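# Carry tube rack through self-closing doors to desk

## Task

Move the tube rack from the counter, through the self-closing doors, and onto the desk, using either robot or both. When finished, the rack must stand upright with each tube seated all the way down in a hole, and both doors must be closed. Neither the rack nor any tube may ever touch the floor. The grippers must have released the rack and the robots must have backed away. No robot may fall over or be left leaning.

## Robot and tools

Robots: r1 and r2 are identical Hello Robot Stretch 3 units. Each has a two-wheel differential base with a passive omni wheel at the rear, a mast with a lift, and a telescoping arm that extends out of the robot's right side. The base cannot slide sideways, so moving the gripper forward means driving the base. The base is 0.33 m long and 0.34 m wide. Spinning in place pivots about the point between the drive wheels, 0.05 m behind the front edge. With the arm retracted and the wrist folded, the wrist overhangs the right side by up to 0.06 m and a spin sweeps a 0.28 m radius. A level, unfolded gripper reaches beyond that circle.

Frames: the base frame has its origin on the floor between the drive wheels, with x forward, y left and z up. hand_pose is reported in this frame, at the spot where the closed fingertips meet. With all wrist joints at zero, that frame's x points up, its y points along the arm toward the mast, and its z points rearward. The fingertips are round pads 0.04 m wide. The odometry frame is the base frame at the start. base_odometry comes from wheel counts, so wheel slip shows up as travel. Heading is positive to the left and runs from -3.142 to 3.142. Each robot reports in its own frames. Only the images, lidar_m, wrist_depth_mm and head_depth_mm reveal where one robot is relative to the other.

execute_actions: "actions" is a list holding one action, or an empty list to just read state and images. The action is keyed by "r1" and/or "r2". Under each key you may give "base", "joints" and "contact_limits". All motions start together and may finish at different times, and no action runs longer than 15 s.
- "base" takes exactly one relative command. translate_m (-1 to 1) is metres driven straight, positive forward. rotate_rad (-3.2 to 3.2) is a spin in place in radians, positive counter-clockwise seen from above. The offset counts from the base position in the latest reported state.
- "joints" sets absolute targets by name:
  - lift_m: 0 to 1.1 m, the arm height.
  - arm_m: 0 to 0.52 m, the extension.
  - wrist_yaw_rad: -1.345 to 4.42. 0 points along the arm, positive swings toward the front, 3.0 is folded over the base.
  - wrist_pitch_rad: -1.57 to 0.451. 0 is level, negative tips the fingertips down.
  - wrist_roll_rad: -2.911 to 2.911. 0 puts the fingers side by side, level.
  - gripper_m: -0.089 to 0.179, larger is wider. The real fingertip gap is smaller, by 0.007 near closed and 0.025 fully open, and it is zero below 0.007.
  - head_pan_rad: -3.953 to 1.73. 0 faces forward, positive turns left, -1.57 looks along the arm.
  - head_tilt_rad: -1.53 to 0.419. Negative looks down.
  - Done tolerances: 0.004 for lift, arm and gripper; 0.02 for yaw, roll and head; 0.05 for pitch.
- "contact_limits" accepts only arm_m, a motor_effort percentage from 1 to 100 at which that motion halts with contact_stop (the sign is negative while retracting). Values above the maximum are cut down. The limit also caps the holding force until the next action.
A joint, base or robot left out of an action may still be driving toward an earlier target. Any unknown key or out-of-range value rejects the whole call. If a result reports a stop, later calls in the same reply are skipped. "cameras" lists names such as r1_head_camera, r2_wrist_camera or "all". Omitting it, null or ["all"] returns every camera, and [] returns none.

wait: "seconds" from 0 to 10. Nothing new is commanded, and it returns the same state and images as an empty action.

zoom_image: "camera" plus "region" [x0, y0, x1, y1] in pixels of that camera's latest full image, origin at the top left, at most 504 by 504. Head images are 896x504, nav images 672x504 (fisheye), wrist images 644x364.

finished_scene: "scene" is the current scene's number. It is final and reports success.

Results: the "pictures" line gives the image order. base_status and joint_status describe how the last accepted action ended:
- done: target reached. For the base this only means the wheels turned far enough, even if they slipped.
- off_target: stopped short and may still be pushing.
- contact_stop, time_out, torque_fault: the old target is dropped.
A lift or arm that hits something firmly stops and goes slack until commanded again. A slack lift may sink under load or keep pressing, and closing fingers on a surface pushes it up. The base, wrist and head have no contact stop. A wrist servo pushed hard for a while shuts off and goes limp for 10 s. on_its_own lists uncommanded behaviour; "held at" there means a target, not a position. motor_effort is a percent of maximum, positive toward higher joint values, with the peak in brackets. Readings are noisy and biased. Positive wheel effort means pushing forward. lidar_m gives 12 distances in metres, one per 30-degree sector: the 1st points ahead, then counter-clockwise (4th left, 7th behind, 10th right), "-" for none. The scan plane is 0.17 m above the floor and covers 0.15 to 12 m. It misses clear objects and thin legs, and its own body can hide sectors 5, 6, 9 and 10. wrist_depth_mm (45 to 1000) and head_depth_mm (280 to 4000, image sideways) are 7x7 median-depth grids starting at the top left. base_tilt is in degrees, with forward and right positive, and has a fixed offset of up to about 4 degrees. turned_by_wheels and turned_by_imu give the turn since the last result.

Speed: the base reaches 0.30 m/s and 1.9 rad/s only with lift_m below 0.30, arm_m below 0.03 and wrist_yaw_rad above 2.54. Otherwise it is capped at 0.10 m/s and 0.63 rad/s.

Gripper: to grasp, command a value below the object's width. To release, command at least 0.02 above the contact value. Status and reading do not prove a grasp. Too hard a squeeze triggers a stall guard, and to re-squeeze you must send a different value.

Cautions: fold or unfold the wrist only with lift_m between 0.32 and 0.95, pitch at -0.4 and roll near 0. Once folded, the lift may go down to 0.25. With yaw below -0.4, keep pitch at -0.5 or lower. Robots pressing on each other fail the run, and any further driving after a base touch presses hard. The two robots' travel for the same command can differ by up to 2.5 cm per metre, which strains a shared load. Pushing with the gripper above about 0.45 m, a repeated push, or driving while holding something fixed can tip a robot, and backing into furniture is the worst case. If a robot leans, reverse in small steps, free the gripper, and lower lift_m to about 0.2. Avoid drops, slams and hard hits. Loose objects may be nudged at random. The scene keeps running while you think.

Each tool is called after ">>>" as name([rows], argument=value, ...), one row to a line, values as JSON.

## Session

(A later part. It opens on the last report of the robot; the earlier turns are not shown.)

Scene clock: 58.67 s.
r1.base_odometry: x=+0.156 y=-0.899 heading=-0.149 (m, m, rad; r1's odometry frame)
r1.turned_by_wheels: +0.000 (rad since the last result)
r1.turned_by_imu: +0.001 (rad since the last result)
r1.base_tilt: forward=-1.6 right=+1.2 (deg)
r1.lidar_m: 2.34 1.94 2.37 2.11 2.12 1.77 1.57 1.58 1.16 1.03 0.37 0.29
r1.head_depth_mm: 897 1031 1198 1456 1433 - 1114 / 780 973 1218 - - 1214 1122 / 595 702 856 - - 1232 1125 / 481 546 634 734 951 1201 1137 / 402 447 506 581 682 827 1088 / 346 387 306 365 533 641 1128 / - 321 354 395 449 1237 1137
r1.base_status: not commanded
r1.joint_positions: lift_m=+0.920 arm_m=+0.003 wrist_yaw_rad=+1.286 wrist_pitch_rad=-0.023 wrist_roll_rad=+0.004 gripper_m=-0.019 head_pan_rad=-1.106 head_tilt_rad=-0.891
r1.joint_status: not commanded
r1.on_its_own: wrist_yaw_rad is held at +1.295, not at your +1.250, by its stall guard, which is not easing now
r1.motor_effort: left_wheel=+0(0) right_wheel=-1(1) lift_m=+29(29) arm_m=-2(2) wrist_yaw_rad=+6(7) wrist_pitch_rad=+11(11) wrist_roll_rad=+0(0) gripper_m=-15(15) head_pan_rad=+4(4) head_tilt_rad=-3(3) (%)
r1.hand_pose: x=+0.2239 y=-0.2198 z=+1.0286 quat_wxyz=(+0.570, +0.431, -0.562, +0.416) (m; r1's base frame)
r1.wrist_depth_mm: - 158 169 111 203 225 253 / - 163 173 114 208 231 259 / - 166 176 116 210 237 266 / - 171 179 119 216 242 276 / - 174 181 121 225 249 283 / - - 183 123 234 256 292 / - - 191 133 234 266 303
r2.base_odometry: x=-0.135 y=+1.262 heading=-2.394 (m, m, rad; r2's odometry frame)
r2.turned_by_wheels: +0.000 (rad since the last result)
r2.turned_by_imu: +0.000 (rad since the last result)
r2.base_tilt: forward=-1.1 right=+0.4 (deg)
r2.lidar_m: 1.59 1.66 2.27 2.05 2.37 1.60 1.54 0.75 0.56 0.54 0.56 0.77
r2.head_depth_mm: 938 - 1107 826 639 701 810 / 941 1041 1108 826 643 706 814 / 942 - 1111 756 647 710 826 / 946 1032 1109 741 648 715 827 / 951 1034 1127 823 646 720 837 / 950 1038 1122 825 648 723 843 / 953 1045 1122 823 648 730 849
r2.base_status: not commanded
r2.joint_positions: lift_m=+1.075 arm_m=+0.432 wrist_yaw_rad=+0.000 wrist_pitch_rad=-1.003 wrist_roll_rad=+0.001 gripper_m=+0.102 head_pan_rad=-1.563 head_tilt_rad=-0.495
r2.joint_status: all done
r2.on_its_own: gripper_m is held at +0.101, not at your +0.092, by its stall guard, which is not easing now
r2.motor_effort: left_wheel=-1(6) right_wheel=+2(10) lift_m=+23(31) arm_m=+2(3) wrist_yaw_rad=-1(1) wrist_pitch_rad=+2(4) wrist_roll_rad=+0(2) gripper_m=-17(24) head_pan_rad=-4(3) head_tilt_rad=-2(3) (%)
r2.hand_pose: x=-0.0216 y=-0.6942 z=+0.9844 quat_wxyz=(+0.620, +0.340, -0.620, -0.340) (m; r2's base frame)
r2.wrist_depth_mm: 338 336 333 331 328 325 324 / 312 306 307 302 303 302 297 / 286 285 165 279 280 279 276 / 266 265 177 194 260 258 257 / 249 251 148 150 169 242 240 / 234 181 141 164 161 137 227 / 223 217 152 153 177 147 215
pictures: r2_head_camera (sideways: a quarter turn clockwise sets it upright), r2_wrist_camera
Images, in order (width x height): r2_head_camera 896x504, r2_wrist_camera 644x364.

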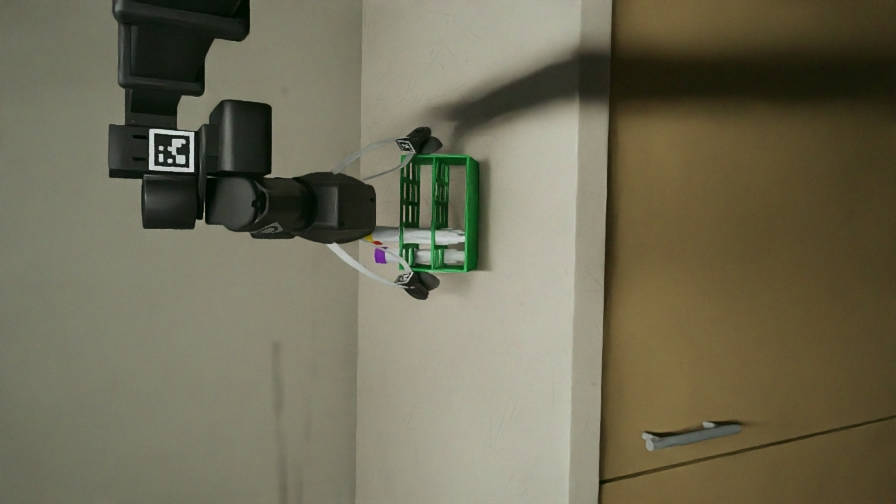

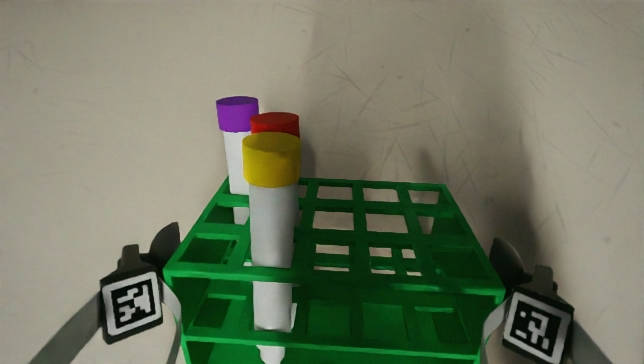

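>>> execute_actions([
  {"r2":{"joints":{"lift_m":1.045,"arm_m":0.42}}},
], cameras=["r2_wrist_camera"])

>>> execute_actions([
  {"r2":{"joints":{"gripper_m":0.179}}},
], cameras=["r2_wrist_camera"])

>>> execute_actions([
  {"r2":{"joints":{"arm_m":0.3,"lift_m":1.06}}},
], cameras=["r2_wrist_camera"])

Scene clock: 59.70 s.
r1.base_odometry: x=+0.156 y=-0.899 heading=-0.149 (m, m, rad; r1's odometry frame)
r1.turned_by_wheels: +0.000 (rad since the last result)
r1.turned_by_imu: +0.000 (rad since the last result)
r1.base_tilt: forward=-1.5 right=+1.2 (deg)
r1.lidar_m: 2.35 1.93 2.37 2.11 2.12 1.76 1.58 1.58 1.16 1.03 0.37 0.29
r1.head_depth_mm: 898 1024 1209 1454 1421 - 1117 / 781 977 1217 - - 1214 1122 / 594 700 858 - - 1234 1119 / 480 547 635 734 951 1196 1129 / 403 448 506 581 679 825 1085 / 347 388 305 366 533 639 1122 / - 321 354 394 449 1228 1145
r1.base_status: not commanded
r1.joint_positions: lift_m=+0.920 arm_m=+0.003 wrist_yaw_rad=+1.286 wrist_pitch_rad=-0.023 wrist_roll_rad=+0.004 gripper_m=-0.019 head_pan_rad=-1.106 head_tilt_rad=-0.891
r1.joint_status: not commanded
r1.on_its_own: wrist_yaw_rad is held at +1.295, not at your +1.250, by its stall guard, which is not easing now
r1.motor_effort: left_wheel=-1(0) right_wheel=-1(1) lift_m=+29(29) arm_m=-2(2) wrist_yaw_rad=+7(6) wrist_pitch_rad=+11(11) wrist_roll_rad=+0(0) gripper_m=-15(15) head_pan_rad=+4(3) head_tilt_rad=-4(3) (%)
r1.hand_pose: x=+0.2239 y=-0.2198 z=+1.0286 quat_wxyz=(+0.570, +0.431, -0.562, +0.416) (m; r1's base frame)
r1.wrist_depth_mm: - 159 170 111 202 225 253 / - 163 172 113 207 230 260 / - 167 176 116 212 236 267 / - 170 179 119 216 243 274 / - 175 182 121 223 250 283 / - - 182 122 236 255 291 / - - 192 133 233 266 302
r2.base_odometry: x=-0.135 y=+1.262 heading=-2.394 (m, m, rad; r2's odometry frame)
r2.turned_by_wheels: +0.000 (rad since the last result)
r2.turned_by_imu: +0.000 (rad since the last result)
r2.base_tilt: forward=-1.1 right=+0.4 (deg)
r2.lidar_m: 1.59 1.65 2.26 2.05 2.37 1.60 1.54 0.75 0.56 0.54 0.56 0.77
r2.head_depth_mm: 938 - 1107 827 641 704 812 / 944 - 1121 826 644 707 818 / 945 - 1123 783 646 711 826 / 945 1031 1116 744 648 716 833 / 947 1034 1120 827 648 721 838 / 954 1036 1126 828 646 725 844 / 954 1038 1128 825 649 729 849
r2.base_status: not commanded
r2.joint_positions: lift_m=+1.068 arm_m=+0.420 wrist_yaw_rad=+0.000 wrist_pitch_rad=-0.977 wrist_roll_rad=+0.001 gripper_m=+0.102 head_pan_rad=-1.563 head_tilt_rad=-0.495
r2.joint_status: lift_m contact_stop (moved -0.007 of -0.030); the others done
r2.on_its_own: gripper_m is held at +0.101, not at your +0.092, by its stall guard, which is not easing now; lift_m is slack since a contact_stop, until your next command for it (your +1.045 is given up)
r2.motor_effort: left_wheel=-1(1) right_wheel=+2(4) lift_m=+19(18) arm_m=-3(4) wrist_yaw_rad=+0(0) wrist_pitch_rad=-9(15) wrist_roll_rad=+0(0) gripper_m=-15(17) head_pan_rad=-3(3) head_tilt_rad=-2(2) (%)
r2.hand_pose: x=-0.0216 y=-0.6885 z=+0.9810 quat_wxyz=(+0.624, +0.332, -0.624, -0.332) (m; r2's base frame)
r2.wrist_depth_mm: 342 343 336 339 335 330 332 / 313 311 310 307 305 305 302 / 289 285 164 277 282 280 280 / 265 266 177 185 256 259 257 / 247 249 147 151 189 241 239 / 230 135 146 161 161 127 226 / 218 213 151 173 165 147 212
pictures: r2_wrist_camera
Images, in order (width x height): r2_wrist_camera 644x364.

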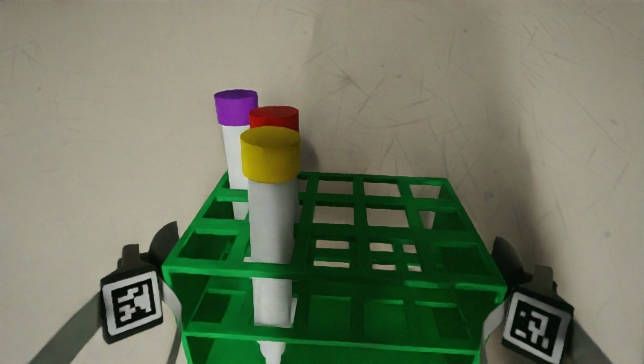

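not run: a stop came earlier in this reply.

not run: a stop came earlier in this reply.

>>> execute_actions([
  {"r2":{"joints":{"lift_m":1.1}}},
], cameras=[])

>>> execute_actions([
  {"r2":{"joints":{"wrist_pitch_rad":-1.4,"arm_m":0.45,"head_tilt_rad":-0.6}}},
], cameras=["r2_wrist_camera","r2_head_camera"])

Scene clock: 60.87 s.
r1.base_odometry: x=+0.156 y=-0.899 heading=-0.149 (m, m, rad; r1's odometry frame)
r1.turned_by_wheels: +0.000 (rad since the last result)
r1.turned_by_imu: +0.000 (rad since the last result)
r1.base_tilt: forward=-1.6 right=+1.2 (deg)
r1.lidar_m: 2.34 1.94 2.37 2.12 2.12 1.77 1.58 1.59 1.17 1.03 0.37 0.29
r1.head_depth_mm: 899 1028 1208 1439 1429 - 1119 / 781 984 1224 - - 1210 1123 / 595 701 858 - - 1227 1132 / 479 546 635 736 953 1196 1131 / 402 447 504 582 679 829 1088 / 347 388 305 365 535 643 1125 / - 321 353 394 448 1237 1143
r1.base_status: not commanded
r1.joint_positions: lift_m=+0.920 arm_m=+0.003 wrist_yaw_rad=+1.286 wrist_pitch_rad=-0.023 wrist_roll_rad=+0.004 gripper_m=-0.019 head_pan_rad=-1.106 head_tilt_rad=-0.891
r1.joint_status: not commanded
r1.on_its_own: wrist_yaw_rad is held at +1.295, not at your +1.250, by its stall guard, which is not easing now
r1.motor_effort: left_wheel=-1(0) right_wheel=-1(1) lift_m=+30(29) arm_m=-2(1) wrist_yaw_rad=+8(7) wrist_pitch_rad=+11(11) wrist_roll_rad=+0(0) gripper_m=-15(15) head_pan_rad=+3(4) head_tilt_rad=-3(4) (%)
r1.hand_pose: x=+0.2239 y=-0.2198 z=+1.0286 quat_wxyz=(+0.570, +0.431, -0.562, +0.416) (m; r1's base frame)
r1.wrist_depth_mm: - 159 170 111 202 225 255 / - 163 172 114 207 228 260 / - 166 176 116 213 236 267 / - 171 179 119 217 242 274 / - 174 182 121 224 249 283 / - - 182 123 235 254 292 / - - 191 133 231 266 301
r2.base_odometry: x=-0.135 y=+1.262 heading=-2.394 (m, m, rad; r2's odometry frame)
r2.turned_by_wheels: +0.000 (rad since the last result)
r2.turned_by_imu: +0.000 (rad since the last result)
r2.base_tilt: forward=-1.2 right=+0.4 (deg)
r2.lidar_m: 1.60 1.65 2.27 2.05 2.37 1.59 1.54 0.75 0.55 0.54 0.56 0.77
r2.head_depth_mm: 917 1034 1105 823 641 702 813 / 931 1037 1109 825 643 706 819 / 930 - 1095 712 647 709 824 / 946 1029 1104 717 648 715 832 / 949 1032 1124 824 647 719 839 / 950 1038 1128 826 648 722 844 / 952 1039 1127 823 647 733 848
r2.base_status: not commanded
r2.joint_positions: lift_m=+1.100 arm_m=+0.420 wrist_yaw_rad=+0.000 wrist_pitch_rad=-1.010 wrist_roll_rad=+0.001 gripper_m=+0.102 head_pan_rad=-1.563 head_tilt_rad=-0.495
r2.joint_status: all done
r2.on_its_own: gripper_m is held at +0.101, not at your +0.092, by its stall guard, which is not easing now
r2.motor_effort: left_wheel=-1(2) right_wheel=+1(3) lift_m=+24(24) arm_m=-3(3) wrist_yaw_rad=+0(0) wrist_pitch_rad=+5(9) wrist_roll_rad=+0(0) gripper_m=-17(17) head_pan_rad=-4(3) head_tilt_rad=-2(1) (%)
r2.hand_pose: x=-0.0216 y=-0.6810 z=+1.0085 quat_wxyz=(+0.619, +0.342, -0.619, -0.343) (m; r2's base frame)
r2.wrist_depth_mm: 370 368 363 361 360 358 352 / 339 335 335 334 328 326 329 / 315 310 172 305 307 307 302 / 294 291 180 199 286 282 284 / 273 275 148 157 169 266 265 / 258 193 146 163 160 129 250 / 245 239 150 153 176 148 235
pictures: none
No camera images: the call's "cameras" was empty. Leave "cameras" out to get every camera's image.

Scene clock: 62.07 s.
r1.base_odometry: x=+0.156 y=-0.899 heading=-0.149 (m, m, rad; r1's odometry frame)
r1.turned_by_wheels: +0.000 (rad since the last result)
r1.turned_by_imu: +0.000 (rad since the last result)
r1.base_tilt: forward=-1.6 right=+1.2 (deg)
r1.lidar_m: 2.34 1.93 2.37 2.11 2.13 1.77 1.58 1.58 1.16 1.03 0.37 0.29
r1.head_depth_mm: 897 1027 1206 1448 1427 - 1121 / 779 980 1219 - - 1214 1120 / 595 698 857 - - 1235 1126 / 480 545 634 734 955 1200 1134 / 402 447 507 583 682 827 1086 / 347 386 306 365 534 643 1124 / - 320 354 394 446 1235 1147
r1.base_status: not commanded
r1.joint_positions: lift_m=+0.920 arm_m=+0.003 wrist_yaw_rad=+1.286 wrist_pitch_rad=-0.023 wrist_roll_rad=+0.004 gripper_m=-0.019 head_pan_rad=-1.106 head_tilt_rad=-0.891
r1.joint_status: not commanded
r1.on_its_own: wrist_yaw_rad is held at +1.295, not at your +1.250, by its stall guard, which is not easing now
r1.motor_effort: left_wheel=-1(0) right_wheel=-1(1) lift_m=+29(29) arm_m=-2(2) wrist_yaw_rad=+7(7) wrist_pitch_rad=+11(11) wrist_roll_rad=+0(0) gripper_m=-15(15) head_pan_rad=+3(4) head_tilt_rad=-3(3) (%)
r1.hand_pose: x=+0.2239 y=-0.2198 z=+1.0286 quat_wxyz=(+0.570, +0.431, -0.562, +0.416) (m; r1's base frame)
r1.wrist_depth_mm: - 159 169 111 202 225 253 / - 163 173 113 206 230 259 / - 167 176 116 213 237 266 / - 171 179 119 217 244 276 / - 174 181 121 223 250 285 / - - 183 123 234 254 293 / - - 192 133 231 265 302
r2.base_odometry: x=-0.135 y=+1.262 heading=-2.394 (m, m, rad; r2's odometry frame)
r2.turned_by_wheels: +0.000 (rad since the last result)
r2.turned_by_imu: +0.000 (rad since the last result)
r2.base_tilt: forward=-1.2 right=+0.4 (deg)
r2.lidar_m: 1.60 1.65 2.27 2.05 2.37 1.59 1.54 0.75 0.55 0.54 0.56 0.77
r2.head_depth_mm: 963 1035 1004 693 673 794 978 / - 1054 1002 691 677 804 981 / - 1066 942 629 682 810 987 / 946 1040 976 637 689 813 1000 / 949 1050 996 692 693 821 1012 / 950 1057 1005 693 694 826 1019 / 951 1055 1004 694 698 834 1031
r2.base_status: not commanded
r2.joint_positions: lift_m=+1.100 arm_m=+0.450 wrist_yaw_rad=+0.000 wrist_pitch_rad=-1.398 wrist_roll_rad=+0.001 gripper_m=+0.102 head_pan_rad=-1.563 head_tilt_rad=-0.592
r2.joint_status: all done
r2.on_its_own: gripper_m is held at +0.101, not at your +0.092, by its stall guard, which is not easing now
r2.motor_effort: left_wheel=-1(1) right_wheel=+2(2) lift_m=+25(24) arm_m=+3(2) wrist_yaw_rad=+0(0) wrist_pitch_rad=+0(3) wrist_roll_rad=+0(0) gripper_m=-16(16) head_pan_rad=-3(3) head_tilt_rad=-4(14) (%)
r2.hand_pose: x=-0.0216 y=-0.6150 z=+0.9818 quat_wxyz=(+0.541, +0.455, -0.541, -0.456) (m; r2's base frame)
r2.wrist_depth_mm: 247 244 241 239 236 234 231 / 246 244 240 238 235 232 231 / 245 242 172 237 234 233 230 / 243 242 179 198 233 232 229 / 243 242 148 156 168 229 228 / 241 186 146 164 160 128 226 / 242 239 151 153 177 149 225
pictures: r2_head_camera (sideways: a quarter turn clockwise sets it upright), r2_wrist_camera
Images, in order (width x height): r2_head_camera 896x504, r2_wrist_camera 644x364.

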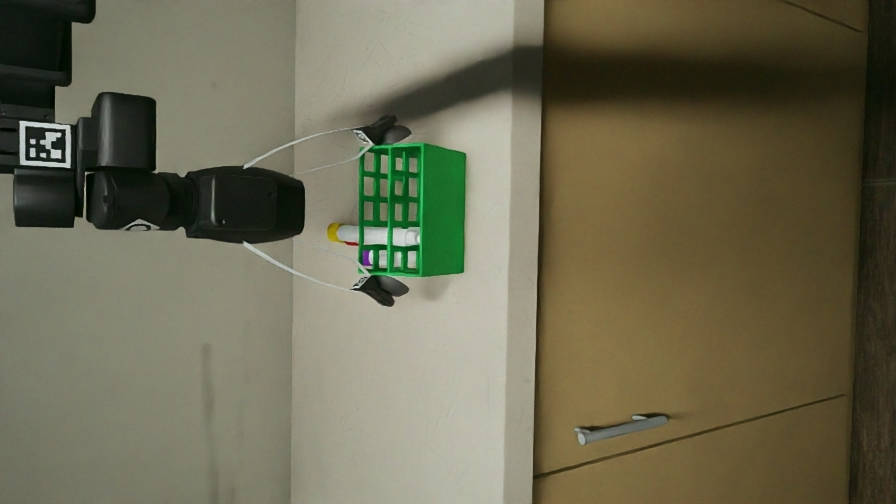

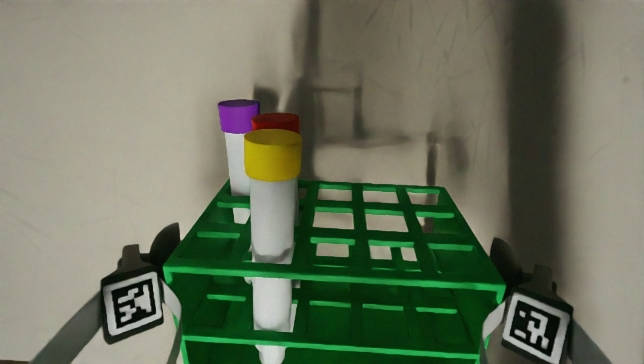

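>>> execute_actions([
  {"r2":{"joints":{"wrist_pitch_rad":-0.4,"arm_m":0.25,"lift_m":1.06}}},
], cameras=[])

>>> execute_actions([
  {"r2":{"joints":{"wrist_yaw_rad":0.9,"arm_m":0.3,"lift_m":1.0,"head_pan_rad":-1.2}}},
], cameras=["r2_wrist_camera","r2_head_camera"])

Scene clock: 64.90 s.
r1.base_odometry: x=+0.156 y=-0.899 heading=-0.149 (m, m, rad; r1's odometry frame)
r1.turned_by_wheels: +0.000 (rad since the last result)
r1.turned_by_imu: +0.001 (rad since the last result)
r1.base_tilt: forward=-1.6 right=+1.2 (deg)
r1.lidar_m: 2.34 1.93 2.38 2.11 2.12 1.77 1.57 1.58 1.16 1.03 0.37 0.29
r1.head_depth_mm: 896 1028 1205 1448 1437 - 1116 / 780 980 1219 - - 1211 1128 / 595 700 860 - - 1234 1128 / 480 546 635 736 955 1197 1132 / 402 448 505 581 680 831 1089 / 346 388 306 366 533 642 1128 / - 320 354 395 448 1231 1140
r1.base_status: not commanded
r1.joint_positions: lift_m=+0.920 arm_m=+0.003 wrist_yaw_rad=+1.286 wrist_pitch_rad=-0.023 wrist_roll_rad=+0.004 gripper_m=-0.019 head_pan_rad=-1.106 head_tilt_rad=-0.891
r1.joint_status: not commanded
r1.on_its_own: wrist_yaw_rad is held at +1.295, not at your +1.250, by its stall guard, which is not easing now
r1.motor_effort: left_wheel=-1(0) right_wheel=-1(1) lift_m=+28(30) arm_m=-2(2) wrist_yaw_rad=+7(7) wrist_pitch_rad=+11(11) wrist_roll_rad=+0(0) gripper_m=-15(15) head_pan_rad=+3(4) head_tilt_rad=-3(3) (%)
r1.hand_pose: x=+0.2239 y=-0.2198 z=+1.0286 quat_wxyz=(+0.570, +0.431, -0.562, +0.416) (m; r1's base frame)
r1.wrist_depth_mm: - 159 169 111 202 226 252 / - 163 172 114 207 231 260 / - 167 176 116 212 237 265 / - 170 179 119 217 243 276 / - 174 181 121 223 248 284 / - - 183 123 235 256 292 / - - 191 134 232 265 303
r2.base_odometry: x=-0.135 y=+1.262 heading=-2.394 (m, m, rad; r2's odometry frame)
r2.turned_by_wheels: +0.000 (rad since the last result)
r2.turned_by_imu: +0.000 (rad since the last result)
r2.base_tilt: forward=-1.2 right=+0.4 (deg)
r2.lidar_m: 1.60 1.65 2.27 2.05 2.37 1.59 1.54 0.75 0.56 0.54 0.56 0.77
r2.head_depth_mm: 920 1039 938 692 676 799 974 / 909 - 884 693 678 803 981 / 930 - - 693 683 810 993 / 944 1034 622 693 686 815 999 / 950 1051 1006 695 690 821 1010 / 952 1049 1003 694 697 830 1022 / 953 1057 1006 693 698 832 1030
r2.base_status: not commanded
r2.joint_positions: lift_m=+1.060 arm_m=+0.250 wrist_yaw_rad=+0.000 wrist_pitch_rad=-0.429 wrist_roll_rad=+0.001 gripper_m=+0.102 head_pan_rad=-1.563 head_tilt_rad=-0.592
r2.joint_status: all done
r2.on_its_own: gripper_m is held at +0.101, not at your +0.092, by its stall guard, which is not easing now
r2.motor_effort: left_wheel=-1(1) right_wheel=+2(1) lift_m=+14(16) arm_m=-3(3) wrist_yaw_rad=+0(0) wrist_pitch_rad=+12(12) wrist_roll_rad=+0(0) gripper_m=-16(17) head_pan_rad=-3(3) head_tilt_rad=-4(4) (%)
r2.hand_pose: x=-0.0215 y=-0.6182 z=+1.0706 quat_wxyz=(+0.691, +0.151, -0.691, -0.151) (m; r2's base frame)
r2.wrist_depth_mm: 619 623 610 596 598 594 578 / 682 677 659 654 637 637 627 / 668 661 632 683 686 660 668 / 510 508 469 491 517 527 528 / 410 427 152 156 174 424 422 / 345 - 147 168 170 137 356 / 306 290 146 156 156 149 314
pictures: none
No camera images: the call's "cameras" was empty. Leave "cameras" out to get every camera's image.

Scene clock: 66.37 s.
r1.base_odometry: x=+0.156 y=-0.899 heading=-0.149 (m, m, rad; r1's odometry frame)
r1.turned_by_wheels: +0.000 (rad since the last result)
r1.turned_by_imu: +0.000 (rad since the last result)
r1.base_tilt: forward=-1.6 right=+1.2 (deg)
r1.lidar_m: 2.34 1.94 2.37 2.11 2.12 1.76 1.58 1.59 1.16 1.03 0.37 0.29
r1.head_depth_mm: 896 1028 1204 1452 1440 - 1118 / 778 977 1219 - - 1206 1122 / 595 702 856 - - 1240 1127 / 480 546 636 733 956 1200 1136 / 402 447 507 582 680 827 1090 / 347 387 305 365 533 642 1121 / - 321 354 395 449 1230 1145
r1.base_status: not commanded
r1.joint_positions: lift_m=+0.920 arm_m=+0.003 wrist_yaw_rad=+1.286 wrist_pitch_rad=-0.023 wrist_roll_rad=+0.004 gripper_m=-0.019 head_pan_rad=-1.106 head_tilt_rad=-0.891
r1.joint_status: not commanded
r1.on_its_own: wrist_yaw_rad is held at +1.295, not at your +1.250, by its stall guard, which is not easing now
r1.motor_effort: left_wheel=-1(0) right_wheel=-1(1) lift_m=+30(29) arm_m=-2(2) wrist_yaw_rad=+7(6) wrist_pitch_rad=+11(11) wrist_roll_rad=+0(0) gripper_m=-15(15) head_pan_rad=+3(4) head_tilt_rad=-4(3) (%)
r1.hand_pose: x=+0.2239 y=-0.2198 z=+1.0286 quat_wxyz=(+0.570, +0.431, -0.562, +0.416) (m; r1's base frame)
r1.wrist_depth_mm: - 159 169 111 202 224 251 / - 162 172 114 207 232 260 / - 166 176 116 212 236 268 / - 171 179 119 218 243 274 / - 174 182 121 223 250 285 / - - 183 123 234 255 294 / - - 191 133 232 264 302
r2.base_odometry: x=-0.135 y=+1.262 heading=-2.394 (m, m, rad; r2's odometry frame)
r2.turned_by_wheels: +0.000 (rad since the last result)
r2.turned_by_imu: +0.000 (rad since the last result)
r2.base_tilt: forward=-1.1 right=+0.4 (deg)
r2.lidar_m: 1.59 1.65 2.26 2.05 2.37 1.59 1.54 0.75 0.55 0.54 0.56 0.77
r2.head_depth_mm: 915 998 - 664 622 717 844 / 949 1038 1000 654 660 767 911 / 988 1088 945 637 701 821 995 / 1024 1132 1001 663 740 886 1138 / 1062 1184 1000 726 799 962 1183 / 1110 1241 1001 760 864 1052 1219 / 1164 1305 1003 800 932 1163 1214
r2.base_status: not commanded
r2.joint_positions: lift_m=+1.000 arm_m=+0.300 wrist_yaw_rad=+0.898 wrist_pitch_rad=-0.428 wrist_roll_rad=+0.001 gripper_m=+0.102 head_pan_rad=-1.207 head_tilt_rad=-0.592
r2.joint_status: all done
r2.on_its_own: gripper_m is held at +0.101, not at your +0.092, by its stall guard, which is not easing now
r2.motor_effort: left_wheel=-1(1) right_wheel=+1(2) lift_m=+14(14) arm_m=+4(5) wrist_yaw_rad=+2(4) wrist_pitch_rad=+12(12) wrist_roll_rad=+0(0) gripper_m=-16(16) head_pan_rad=+3(23) head_tilt_rad=-2(3) (%)
r2.hand_pose: x=+0.1530 y=-0.5840 z=+1.0108 quat_wxyz=(+0.688, +0.435, -0.557, +0.164) (m; r2's base frame)
r2.wrist_depth_mm: - - - - 754 599 504 / - - 753 788 727 624 511 / - 558 498 533 532 539 515 / - 444 188 388 412 412 414 / - - 151 156 174 334 334 / - - 147 168 168 137 281 / - - 146 156 156 148 248
pictures: r2_head_camera (sideways: a quarter turn clockwise sets it upright), r2_wrist_camera
Images, in order (width x height): r2_head_camera 896x504, r2_wrist_camera 644x364.

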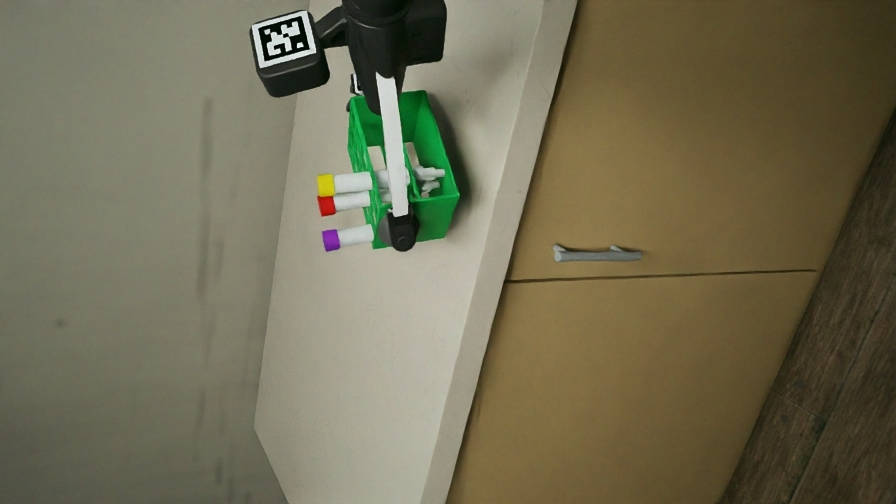

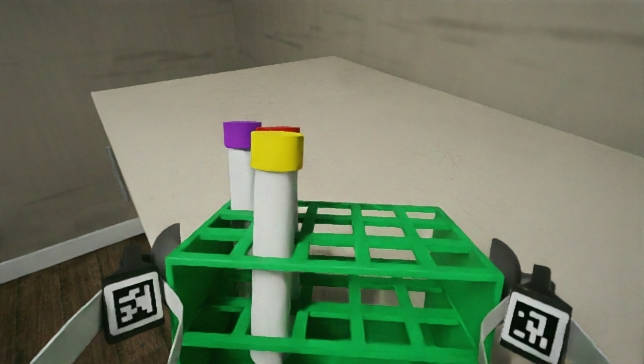

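>>> execute_actions([
  {"r2":{"joints":{"arm_m":0.5,"wrist_pitch_rad":-0.2}}},
], cameras=[])

>>> execute_actions([
  {"r2":{"joints":{"wrist_yaw_rad":1.57,"lift_m":0.91}}},
], cameras=["r2_wrist_camera","r2_head_camera"])

Scene clock: 69.13 s.
r1.base_odometry: x=+0.156 y=-0.899 heading=-0.149 (m, m, rad; r1's odometry frame)
r1.turned_by_wheels: +0.000 (rad since the last result)
r1.turned_by_imu: +0.001 (rad since the last result)
r1.base_tilt: forward=-1.5 right=+1.2 (deg)
r1.lidar_m: 2.34 1.94 2.37 2.11 2.13 1.76 1.58 1.58 1.17 1.03 0.37 0.29
r1.head_depth_mm: 894 1027 1198 1446 1429 - 1118 / 780 974 1208 - - 1200 1124 / 596 702 857 - - 1231 1126 / 479 547 635 735 952 1201 1127 / 402 448 506 581 681 826 1094 / 347 387 305 366 534 640 1130 / - 320 353 395 448 1235 1144
r1.base_status: not commanded
r1.joint_positions: lift_m=+0.920 arm_m=+0.003 wrist_yaw_rad=+1.286 wrist_pitch_rad=-0.023 wrist_roll_rad=+0.004 gripper_m=-0.019 head_pan_rad=-1.106 head_tilt_rad=-0.891
r1.joint_status: not commanded
r1.on_its_own: wrist_yaw_rad is held at +1.295, not at your +1.250, by its stall guard, which is not easing now
r1.motor_effort: left_wheel=-1(0) right_wheel=-1(1) lift_m=+29(30) arm_m=-2(1) wrist_yaw_rad=+7(7) wrist_pitch_rad=+11(11) wrist_roll_rad=+0(0) gripper_m=-15(15) head_pan_rad=+3(4) head_tilt_rad=-3(3) (%)
r1.hand_pose: x=+0.2239 y=-0.2198 z=+1.0286 quat_wxyz=(+0.570, +0.431, -0.562, +0.416) (m; r1's base frame)
r1.wrist_depth_mm: - 159 169 111 203 225 253 / - 162 172 114 206 230 260 / - 166 176 116 211 236 266 / - 171 179 119 216 242 276 / - 174 182 121 224 249 283 / - - 182 123 235 256 292 / - - 192 133 233 266 303
r2.base_odometry: x=-0.135 y=+1.262 heading=-2.394 (m, m, rad; r2's odometry frame)
r2.turned_by_wheels: +0.000 (rad since the last result)
r2.turned_by_imu: +0.000 (rad since the last result)
r2.base_tilt: forward=-1.2 right=+0.4 (deg)
r2.lidar_m: 1.59 1.66 2.27 2.05 2.37 1.59 1.54 0.75 0.55 0.54 0.56 0.77
r2.head_depth_mm: 915 981 886 691 622 716 844 / 946 1031 840 691 659 767 916 / 982 1067 863 694 700 822 997 / 1024 1133 999 695 740 886 1135 / 1062 1181 1004 726 802 962 1182 / 1111 1240 1000 763 861 1052 1214 / 1164 1303 1006 800 935 1169 1222
r2.base_status: not commanded
r2.joint_positions: lift_m=+1.000 arm_m=+0.500 wrist_yaw_rad=+0.899 wrist_pitch_rad=-0.231 wrist_roll_rad=+0.001 gripper_m=+0.102 head_pan_rad=-1.207 head_tilt_rad=-0.593
r2.joint_status: all done
r2.on_its_own: gripper_m is held at +0.101, not at your +0.092, by its stall guard, which is not easing now
r2.motor_effort: left_wheel=-1(1) right_wheel=+2(2) lift_m=+13(14) arm_m=+3(2) wrist_yaw_rad=+1(1) wrist_pitch_rad=+13(12) wrist_roll_rad=+0(0) gripper_m=-16(16) head_pan_rad=+2(3) head_tilt_rad=-3(4) (%)
r2.hand_pose: x=+0.1694 y=-0.7967 z=+1.0568 quat_wxyz=(+0.668, +0.379, -0.597, +0.231) (m; r2's base frame)
r2.wrist_depth_mm: - - - 693 508 406 340 / - - - 722 534 422 349 / - - - 724 552 433 357 / 620 630 555 609 561 444 364 / 454 475 152 157 174 446 375 / 356 - 147 169 169 137 368 / 305 286 146 157 156 149 323
pictures: none
No camera images: the call's "cameras" was empty. Leave "cameras" out to get every camera's image.

Scene clock: 70.80 s.
r1.base_odometry: x=+0.156 y=-0.899 heading=-0.149 (m, m, rad; r1's odometry frame)
r1.turned_by_wheels: +0.000 (rad since the last result)
r1.turned_by_imu: +0.000 (rad since the last result)
r1.base_tilt: forward=-1.6 right=+1.2 (deg)
r1.lidar_m: 2.34 1.93 2.37 2.11 2.12 1.77 1.58 1.58 1.17 1.03 0.37 0.29
r1.head_depth_mm: 897 1029 1197 1453 1430 - 1125 / 781 981 1209 - - 1222 1121 / 593 703 853 - - 1235 1121 / 480 546 634 733 956 1200 1130 / 403 447 504 582 681 829 1088 / 347 387 306 365 533 639 1123 / - 320 353 393 448 1230 1137
r1.base_status: not commanded
r1.joint_positions: lift_m=+0.920 arm_m=+0.003 wrist_yaw_rad=+1.286 wrist_pitch_rad=-0.023 wrist_roll_rad=+0.004 gripper_m=-0.019 head_pan_rad=-1.106 head_tilt_rad=-0.891
r1.joint_status: not commanded
r1.on_its_own: wrist_yaw_rad is held at +1.295, not at your +1.250, by its stall guard, which is not easing now
r1.motor_effort: left_wheel=+0(1) right_wheel=-1(1) lift_m=+29(29) arm_m=-2(2) wrist_yaw_rad=+6(7) wrist_pitch_rad=+11(11) wrist_roll_rad=+0(0) gripper_m=-15(15) head_pan_rad=+3(4) head_tilt_rad=-4(3) (%)
r1.hand_pose: x=+0.2239 y=-0.2198 z=+1.0286 quat_wxyz=(+0.570, +0.431, -0.562, +0.416) (m; r1's base frame)
r1.wrist_depth_mm: - 159 170 111 202 226 253 / - 163 173 114 207 231 259 / - 166 176 116 210 236 266 / - 171 179 119 217 243 274 / - 173 182 121 224 248 284 / - - 182 123 235 257 292 / - - 193 133 232 265 303
r2.base_odometry: x=-0.135 y=+1.262 heading=-2.394 (m, m, rad; r2's odometry frame)
r2.turned_by_wheels: +0.000 (rad since the last result)
r2.turned_by_imu: +0.000 (rad since the last result)
r2.base_tilt: forward=-1.1 right=+0.4 (deg)
r2.lidar_m: 1.59 1.65 2.27 2.05 2.38 1.59 1.54 0.75 0.55 0.54 0.56 0.77
r2.head_depth_mm: 916 995 1057 662 622 717 846 / 945 1037 1070 692 660 765 911 / 984 1084 1003 663 700 821 994 / 1022 1133 1003 666 740 884 1135 / 1063 1186 1003 725 801 967 1189 / 1114 1236 1003 758 863 1055 1214 / 1163 1299 1006 800 932 1162 1219
r2.base_status: not commanded
r2.joint_positions: lift_m=+0.910 arm_m=+0.500 wrist_yaw_rad=+1.568 wrist_pitch_rad=-0.214 wrist_roll_rad=+0.001 gripper_m=+0.102 head_pan_rad=-1.207 head_tilt_rad=-0.593
r2.joint_status: all done
r2.on_its_own: gripper_m is held at +0.101, not at your +0.092, by its stall guard, which is not easing now
r2.motor_effort: left_wheel=-1(1) right_wheel=+2(2) lift_m=+13(10) arm_m=+3(3) wrist_yaw_rad=+1(3) wrist_pitch_rad=+7(13) wrist_roll_rad=+0(0) gripper_m=-16(16) head_pan_rad=+3(3) head_tilt_rad=-3(3) (%)
r2.hand_pose: x=+0.2239 y=-0.6456 z=+0.9711 quat_wxyz=(+0.551, +0.550, -0.444, +0.443) (m; r2's base frame)
r2.wrist_depth_mm: - - - - - - 664 / - - - - - - 654 / - - - 739 770 875 632 / - - - 400 447 455 465 / - - 150 160 176 320 323 / - - 147 159 167 138 248 / - 186 150 152 177 149 204
pictures: r2_head_camera (sideways: a quarter turn clockwise sets it upright), r2_wrist_camera
Images, in order (width x height): r2_head_camera 896x504, r2_wrist_camera 644x364.

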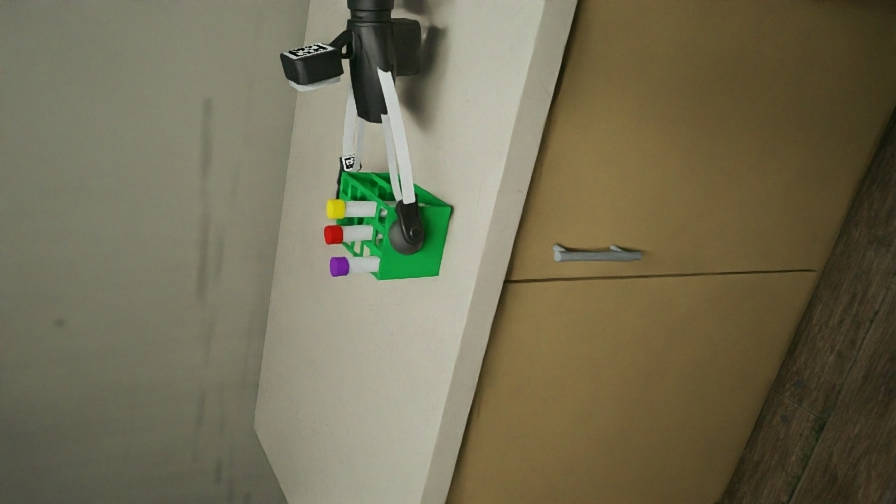

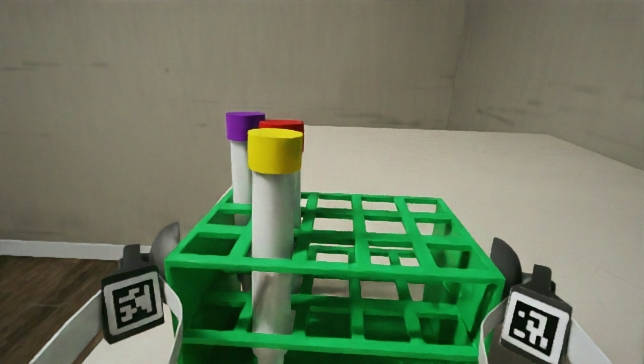

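>>> execute_actions([
  {"r2":{"joints":{"gripper_m":0.179}}},
], cameras=[])

>>> execute_actions([
  {"r2":{"base":{"translate_m":-0.1}}},
], cameras=[])

>>> execute_actions([
  {"r2":{"joints":{"arm_m":0.13,"wrist_yaw_rad":0,"gripper_m":0.15,"head_pan_rad":-1.57}}},
], cameras=[])

>>> execute_actions([
  {"r2":{"base":{"translate_m":0.335},"joints":{"lift_m":0.895}}},
], cameras=["r2_wrist_camera","r2_head_camera"])

Scene clock: 72.20 s.
r1.base_odometry: x=+0.156 y=-0.899 heading=-0.149 (m, m, rad; r1's odometry frame)
r1.turned_by_wheels: +0.000 (rad since the last result)
r1.turned_by_imu: +0.000 (rad since the last result)
r1.base_tilt: forward=-1.6 right=+1.2 (deg)
r1.lidar_m: 2.33 1.94 2.36 2.11 2.12 1.77 1.58 1.58 1.16 1.03 0.37 0.29
r1.head_depth_mm: 899 1026 1212 1459 1431 - 1116 / 783 975 1217 - - 1210 1120 / 595 702 854 - - 1237 1124 / 480 547 635 736 955 1201 1127 / 402 448 506 583 678 825 1089 / 347 387 306 366 534 642 1125 / - 321 353 395 448 1233 1146
r1.base_status: not commanded
r1.joint_positions: lift_m=+0.920 arm_m=+0.003 wrist_yaw_rad=+1.286 wrist_pitch_rad=-0.023 wrist_roll_rad=+0.004 gripper_m=-0.019 head_pan_rad=-1.106 head_tilt_rad=-0.891
r1.joint_status: not commanded
r1.on_its_own: wrist_yaw_rad is held at +1.295, not at your +1.250, by its stall guard, which is not easing now
r1.motor_effort: left_wheel=+0(1) right_wheel=-1(1) lift_m=+29(29) arm_m=-2(2) wrist_yaw_rad=+7(7) wrist_pitch_rad=+11(11) wrist_roll_rad=+0(0) gripper_m=-15(15) head_pan_rad=+3(3) head_tilt_rad=-3(4) (%)
r1.hand_pose: x=+0.2239 y=-0.2198 z=+1.0286 quat_wxyz=(+0.570, +0.431, -0.562, +0.416) (m; r1's base frame)
r1.wrist_depth_mm: - 159 169 110 202 225 253 / - 163 172 114 207 231 258 / - 166 176 116 211 236 267 / - 171 179 119 217 242 275 / - 174 182 121 224 248 284 / - - 182 123 235 256 293 / - - 193 133 233 265 303
r2.base_odometry: x=-0.135 y=+1.262 heading=-2.394 (m, m, rad; r2's odometry frame)
r2.turned_by_wheels: +0.000 (rad since the last result)
r2.turned_by_imu: +0.000 (rad since the last result)
r2.base_tilt: forward=-1.2 right=+0.4 (deg)
r2.lidar_m: 1.59 1.66 2.26 2.05 2.36 1.60 1.54 0.75 0.56 0.54 0.56 0.77
r2.head_depth_mm: 914 995 1054 663 621 717 845 / 948 1043 1064 679 658 766 914 / 976 1082 1002 664 699 821 991 / 1019 1131 1003 665 741 887 1136 / 1067 1182 999 726 800 963 1192 / 1108 1231 1003 759 863 1056 1216 / 1161 1294 1004 800 936 1162 1213
r2.base_status: not commanded
r2.joint_positions: lift_m=+0.910 arm_m=+0.500 wrist_yaw_rad=+1.568 wrist_pitch_rad=-0.220 wrist_roll_rad=+0.001 gripper_m=+0.179 head_pan_rad=-1.207 head_tilt_rad=-0.593
r2.joint_status: all done
r2.motor_effort: left_wheel=-1(1) right_wheel=+2(2) lift_m=+13(13) arm_m=+3(2) wrist_yaw_rad=+2(2) wrist_pitch_rad=+9(9) wrist_roll_rad=+0(0) gripper_m=+0(82) head_pan_rad=+3(3) head_tilt_rad=-3(3) (%)
r2.hand_pose: x=+0.2234 y=-0.6456 z=+0.9696 quat_wxyz=(+0.553, +0.551, -0.443, +0.441) (m; r2's base frame)
r2.wrist_depth_mm: - - - - - - 662 / - - - - - - 663 / - - - 723 736 763 625 / - - 195 367 432 448 454 / - - 151 154 175 313 318 / - 222 147 161 167 151 255 / - 184 153 154 178 184 -
pictures: none
No camera images: the call's "cameras" was empty. Leave "cameras" out to get every camera's image.

Scene clock: 74.23 s.
r1.base_odometry: x=+0.156 y=-0.899 heading=-0.149 (m, m, rad; r1's odometry frame)
r1.turned_by_wheels: +0.000 (rad since the last result)
r1.turned_by_imu: +0.001 (rad since the last result)
r1.base_tilt: forward=-1.6 right=+1.1 (deg)
r1.lidar_m: 2.33 1.91 2.36 2.11 2.12 1.77 1.58 1.58 1.16 1.03 0.37 0.29
r1.head_depth_mm: 898 1028 1203 1457 1428 - 1119 / 782 978 1225 - - 1216 1125 / 595 700 853 - - 1236 1125 / 480 546 633 733 956 1201 1132 / 402 448 505 580 680 829 1089 / 348 387 305 365 534 642 1125 / - 320 353 394 447 1231 1145
r1.base_status: not commanded
r1.joint_positions: lift_m=+0.920 arm_m=+0.003 wrist_yaw_rad=+1.286 wrist_pitch_rad=-0.023 wrist_roll_rad=+0.004 gripper_m=-0.019 head_pan_rad=-1.106 head_tilt_rad=-0.891
r1.joint_status: not commanded
r1.on_its_own: wrist_yaw_rad is held at +1.295, not at your +1.250, by its stall guard, which is not easing now
r1.motor_effort: left_wheel=+0(1) right_wheel=-1(1) lift_m=+29(30) arm_m=-2(2) wrist_yaw_rad=+7(7) wrist_pitch_rad=+11(11) wrist_roll_rad=+0(0) gripper_m=-15(15) head_pan_rad=+4(4) head_tilt_rad=-3(4) (%)
r1.hand_pose: x=+0.2239 y=-0.2198 z=+1.0286 quat_wxyz=(+0.570, +0.431, -0.562, +0.416) (m; r1's base frame)
r1.wrist_depth_mm: - 159 169 111 203 226 253 / - 162 173 114 207 230 260 / - 166 176 116 213 237 268 / - 170 179 119 216 243 273 / - 174 182 121 223 248 284 / - - 183 123 236 257 290 / - - 192 133 233 264 301
r2.base_odometry: x=-0.062 y=+1.330 heading=-2.394 (m, m, rad; r2's odometry frame)
r2.turned_by_wheels: +0.000 (rad since the last result)
r2.turned_by_imu: -0.001 (rad since the last result)
r2.base_tilt: forward=-1.2 right=+0.4 (deg)
r2.lidar_m: 1.70 1.76 2.41 2.03 2.39 1.49 1.44 0.75 0.55 0.53 0.56 0.77
r2.head_depth_mm: 916 999 1053 661 618 718 845 / 947 1038 1069 678 660 765 913 / 980 1085 1034 666 701 818 992 / 1019 1127 1006 680 744 882 1136 / 1066 1176 757 699 799 958 1186 / 1106 1243 1004 759 860 1056 1214 / 1156 1301 1001 799 932 1160 1216
r2.base_status: done
r2.joint_positions: lift_m=+0.910 arm_m=+0.500 wrist_yaw_rad=+1.568 wrist_pitch_rad=-0.220 wrist_roll_rad=+0.001 gripper_m=+0.179 head_pan_rad=-1.207 head_tilt_rad=-0.593
r2.joint_status: not commanded
r2.motor_effort: left_wheel=-1(5) right_wheel=+2(4) lift_m=+13(13) arm_m=+2(3) wrist_yaw_rad=+2(2) wrist_pitch_rad=+9(9) wrist_roll_rad=+0(0) gripper_m=+0(0) head_pan_rad=+4(4) head_tilt_rad=-4(3) (%)
r2.hand_pose: x=+0.2234 y=-0.6456 z=+0.9696 quat_wxyz=(+0.553, +0.551, -0.443, +0.441) (m; r2's base frame)
r2.wrist_depth_mm: - - - - - - 664 / - - - - - - 652 / - - - 291 732 760 618 / - - - 252 278 448 457 / - - 282 267 279 314 318 / - 234 235 237 239 243 256 / - 190 192 194 195 196 -
pictures: none
No camera images: the call's "cameras" was empty. Leave "cameras" out to get every camera's image.

Scene clock: 78.17 s.
r1.base_odometry: x=+0.156 y=-0.899 heading=-0.149 (m, m, rad; r1's odometry frame)
r1.turned_by_wheels: +0.000 (rad since the last result)
r1.turned_by_imu: +0.001 (rad since the last result)
r1.base_tilt: forward=-1.6 right=+1.2 (deg)
r1.lidar_m: 2.34 1.91 2.37 2.11 2.12 1.76 1.58 1.58 1.17 1.03 0.37 0.29
r1.head_depth_mm: 894 1026 1200 1449 1433 - 1111 / 780 980 1221 - - 1209 1121 / 595 703 855 - - 1232 1121 / 480 547 635 733 952 1201 1133 / 402 447 506 583 680 827 1086 / 347 387 306 366 532 642 1121 / - 321 354 395 448 1233 1147
r1.base_status: not commanded
r1.joint_positions: lift_m=+0.920 arm_m=+0.003 wrist_yaw_rad=+1.286 wrist_pitch_rad=-0.023 wrist_roll_rad=+0.004 gripper_m=-0.019 head_pan_rad=-1.106 head_tilt_rad=-0.891
r1.joint_status: not commanded
r1.on_its_own: wrist_yaw_rad is held at +1.295, not at your +1.250, by its stall guard, which is not easing now
r1.motor_effort: left_wheel=+0(1) right_wheel=-1(1) lift_m=+29(30) arm_m=-2(2) wrist_yaw_rad=+7(7) wrist_pitch_rad=+11(11) wrist_roll_rad=+0(0) gripper_m=-15(15) head_pan_rad=+4(3) head_tilt_rad=-3(3) (%)
r1.hand_pose: x=+0.2239 y=-0.2198 z=+1.0286 quat_wxyz=(+0.570, +0.431, -0.562, +0.416) (m; r1's base frame)
r1.wrist_depth_mm: - 159 169 111 202 226 252 / - 163 172 114 207 230 261 / - 167 176 116 212 237 266 / - 171 179 119 217 242 275 / - 174 183 121 223 248 282 / - - 182 123 235 256 293 / - - 193 133 232 266 302
r2.base_odometry: x=-0.062 y=+1.330 heading=-2.394 (m, m, rad; r2's odometry frame)
r2.turned_by_wheels: +0.000 (rad since the last result)
r2.turned_by_imu: -0.001 (rad since the last result)
r2.base_tilt: forward=-1.2 right=+0.4 (deg)
r2.lidar_m: 1.69 1.76 2.41 2.03 2.40 1.49 1.44 0.75 0.55 0.53 0.56 0.77
r2.head_depth_mm: 937 1039 1000 759 - 840 974 / 941 1043 998 777 - 842 983 / 940 1046 998 760 - 840 992 / 947 1047 1002 725 699 813 996 / 948 1049 1003 710 690 818 1007 / 952 1055 1000 693 696 825 1022 / 953 1057 1003 692 699 833 1024
r2.base_status: not commanded
r2.joint_positions: lift_m=+0.910 arm_m=+0.130 wrist_yaw_rad=+0.001 wrist_pitch_rad=-0.220 wrist_roll_rad=+0.001 gripper_m=+0.150 head_pan_rad=-1.563 head_tilt_rad=-0.593
r2.joint_status: all done
r2.motor_effort: left_wheel=-1(1) right_wheel=+2(1) lift_m=+13(12) arm_m=-3(3) wrist_yaw_rad=-1(1) wrist_pitch_rad=+9(9) wrist_roll_rad=+0(0) gripper_m=+0(84) head_pan_rad=-4(28) head_tilt_rad=-2(3) (%)
r2.hand_pose: x=-0.0213 y=-0.5200 z=+0.9696 quat_wxyz=(+0.703, +0.078, -0.703, -0.078) (m; r2's base frame)
r2.wrist_depth_mm: 727 730 719 706 705 696 674 / 769 750 752 752 736 740 724 / 648 661 692 714 762 747 739 / 369 408 416 423 436 440 456 / 295 312 300 305 311 314 316 / 231 - 235 237 241 248 248 / 192 191 192 194 196 194 205
pictures: none
No camera images: the call's "cameras" was empty. Leave "cameras" out to get every camera's image.

Scene clock: 82.60 s.
r1.base_odometry: x=+0.156 y=-0.899 heading=-0.149 (m, m, rad; r1's odometry frame)
r1.turned_by_wheels: +0.000 (rad since the last result)
r1.turned_by_imu: +0.001 (rad since the last result)
r1.base_tilt: forward=-1.6 right=+1.2 (deg)
r1.lidar_m: 2.34 2.00 2.37 2.11 2.12 1.77 1.58 1.58 1.17 1.03 0.37 0.29
r1.head_depth_mm: 897 1023 1206 1460 1441 - 1121 / 781 975 1219 - - 1214 1125 / 594 699 853 - - 1230 1127 / 480 545 639 738 951 1214 1131 / 402 448 505 581 680 829 1095 / 347 387 305 365 532 641 1127 / - 320 354 394 448 1232 1149
r1.base_status: not commanded
r1.joint_positions: lift_m=+0.920 arm_m=+0.003 wrist_yaw_rad=+1.286 wrist_pitch_rad=-0.023 wrist_roll_rad=+0.004 gripper_m=-0.019 head_pan_rad=-1.106 head_tilt_rad=-0.891
r1.joint_status: not commanded
r1.on_its_own: wrist_yaw_rad is held at +1.295, not at your +1.250, by its stall guard, which is not easing now
r1.motor_effort: left_wheel=-1(0) right_wheel=-1(1) lift_m=+29(29) arm_m=-2(2) wrist_yaw_rad=+7(7) wrist_pitch_rad=+11(11) wrist_roll_rad=+0(0) gripper_m=-15(15) head_pan_rad=+4(3) head_tilt_rad=-3(3) (%)
r1.hand_pose: x=+0.2239 y=-0.2198 z=+1.0286 quat_wxyz=(+0.570, +0.431, -0.562, +0.416) (m; r1's base frame)
r1.wrist_depth_mm: - 159 170 111 202 225 252 / - 163 172 113 207 231 260 / - 166 175 116 211 236 265 / - 171 179 119 218 242 275 / - 174 182 121 224 249 284 / - - 182 123 236 256 293 / - - 192 133 233 264 303
r2.base_odometry: x=-0.308 y=+1.102 heading=-2.394 (m, m, rad; r2's odometry frame)
r2.turned_by_wheels: +0.000 (rad since the last result)
r2.turned_by_imu: +0.001 (rad since the last result)
r2.base_tilt: forward=-1.2 right=+0.4 (deg)
r2.lidar_m: 1.36 1.42 1.94 3.57 2.13 1.84 1.77 0.76 0.56 0.54 0.56 0.78
r2.head_depth_mm: 938 1039 1001 723 - 847 979 / 944 1042 1001 740 - 857 987 / 944 1043 998 691 - 860 997 / 948 1046 999 637 706 822 1012 / 952 1050 1003 711 698 828 1017 / 950 1049 1001 694 700 834 1031 / 955 1059 1003 693 705 837 1038
r2.base_status: done
r2.joint_positions: lift_m=+0.895 arm_m=+0.130 wrist_yaw_rad=+0.001 wrist_pitch_rad=-0.220 wrist_roll_rad=+0.001 gripper_m=+0.150 head_pan_rad=-1.563 head_tilt_rad=-0.593
r2.joint_status: all done
r2.motor_effort: left_wheel=-1(2) right_wheel=+2(8) lift_m=+13(15) arm_m=-4(4) wrist_yaw_rad=-1(2) wrist_pitch_rad=+9(9) wrist_roll_rad=+0(0) gripper_m=+0(0) head_pan_rad=-4(3) head_tilt_rad=-4(2) (%)
r2.hand_pose: x=-0.0213 y=-0.5200 z=+0.9546 quat_wxyz=(+0.703, +0.078, -0.703, -0.078) (m; r2's base frame)
r2.wrist_depth_mm: 735 725 705 707 705 692 683 / 778 773 744 718 745 735 736 / 584 614 608 238 664 691 712 / 365 370 350 220 391 403 412 / 265 282 258 235 281 283 290 / 207 - 212 214 216 224 223 / 194 193 187 185 183 180 184
pictures: r2_head_camera (sideways: a quarter turn clockwise sets it upright), r2_wrist_camera
Images, in order (width x height): r2_head_camera 896x504, r2_wrist_camera 644x364.

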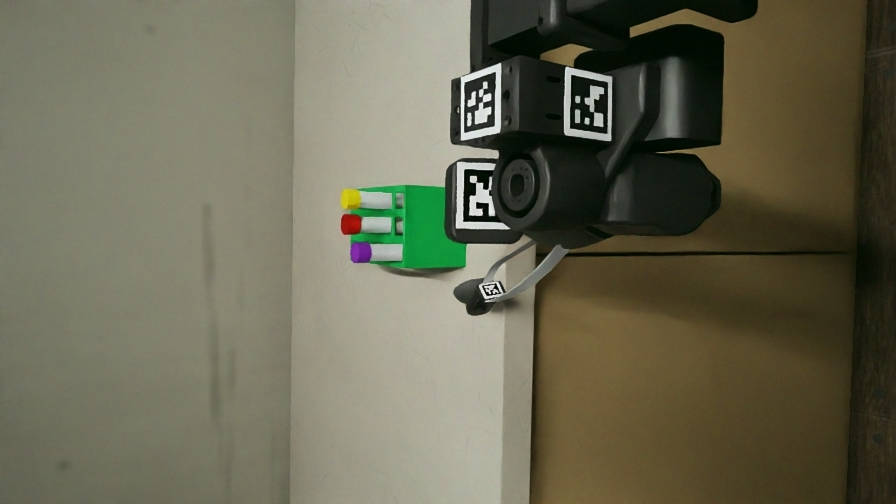

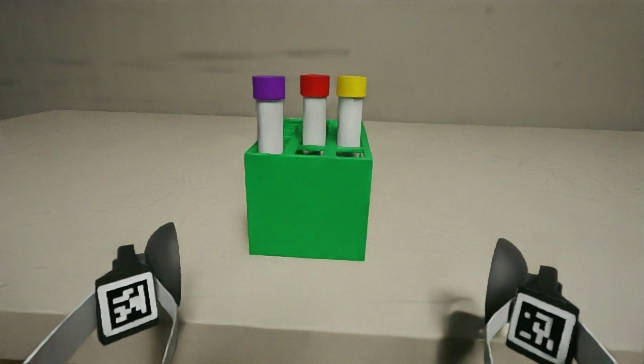

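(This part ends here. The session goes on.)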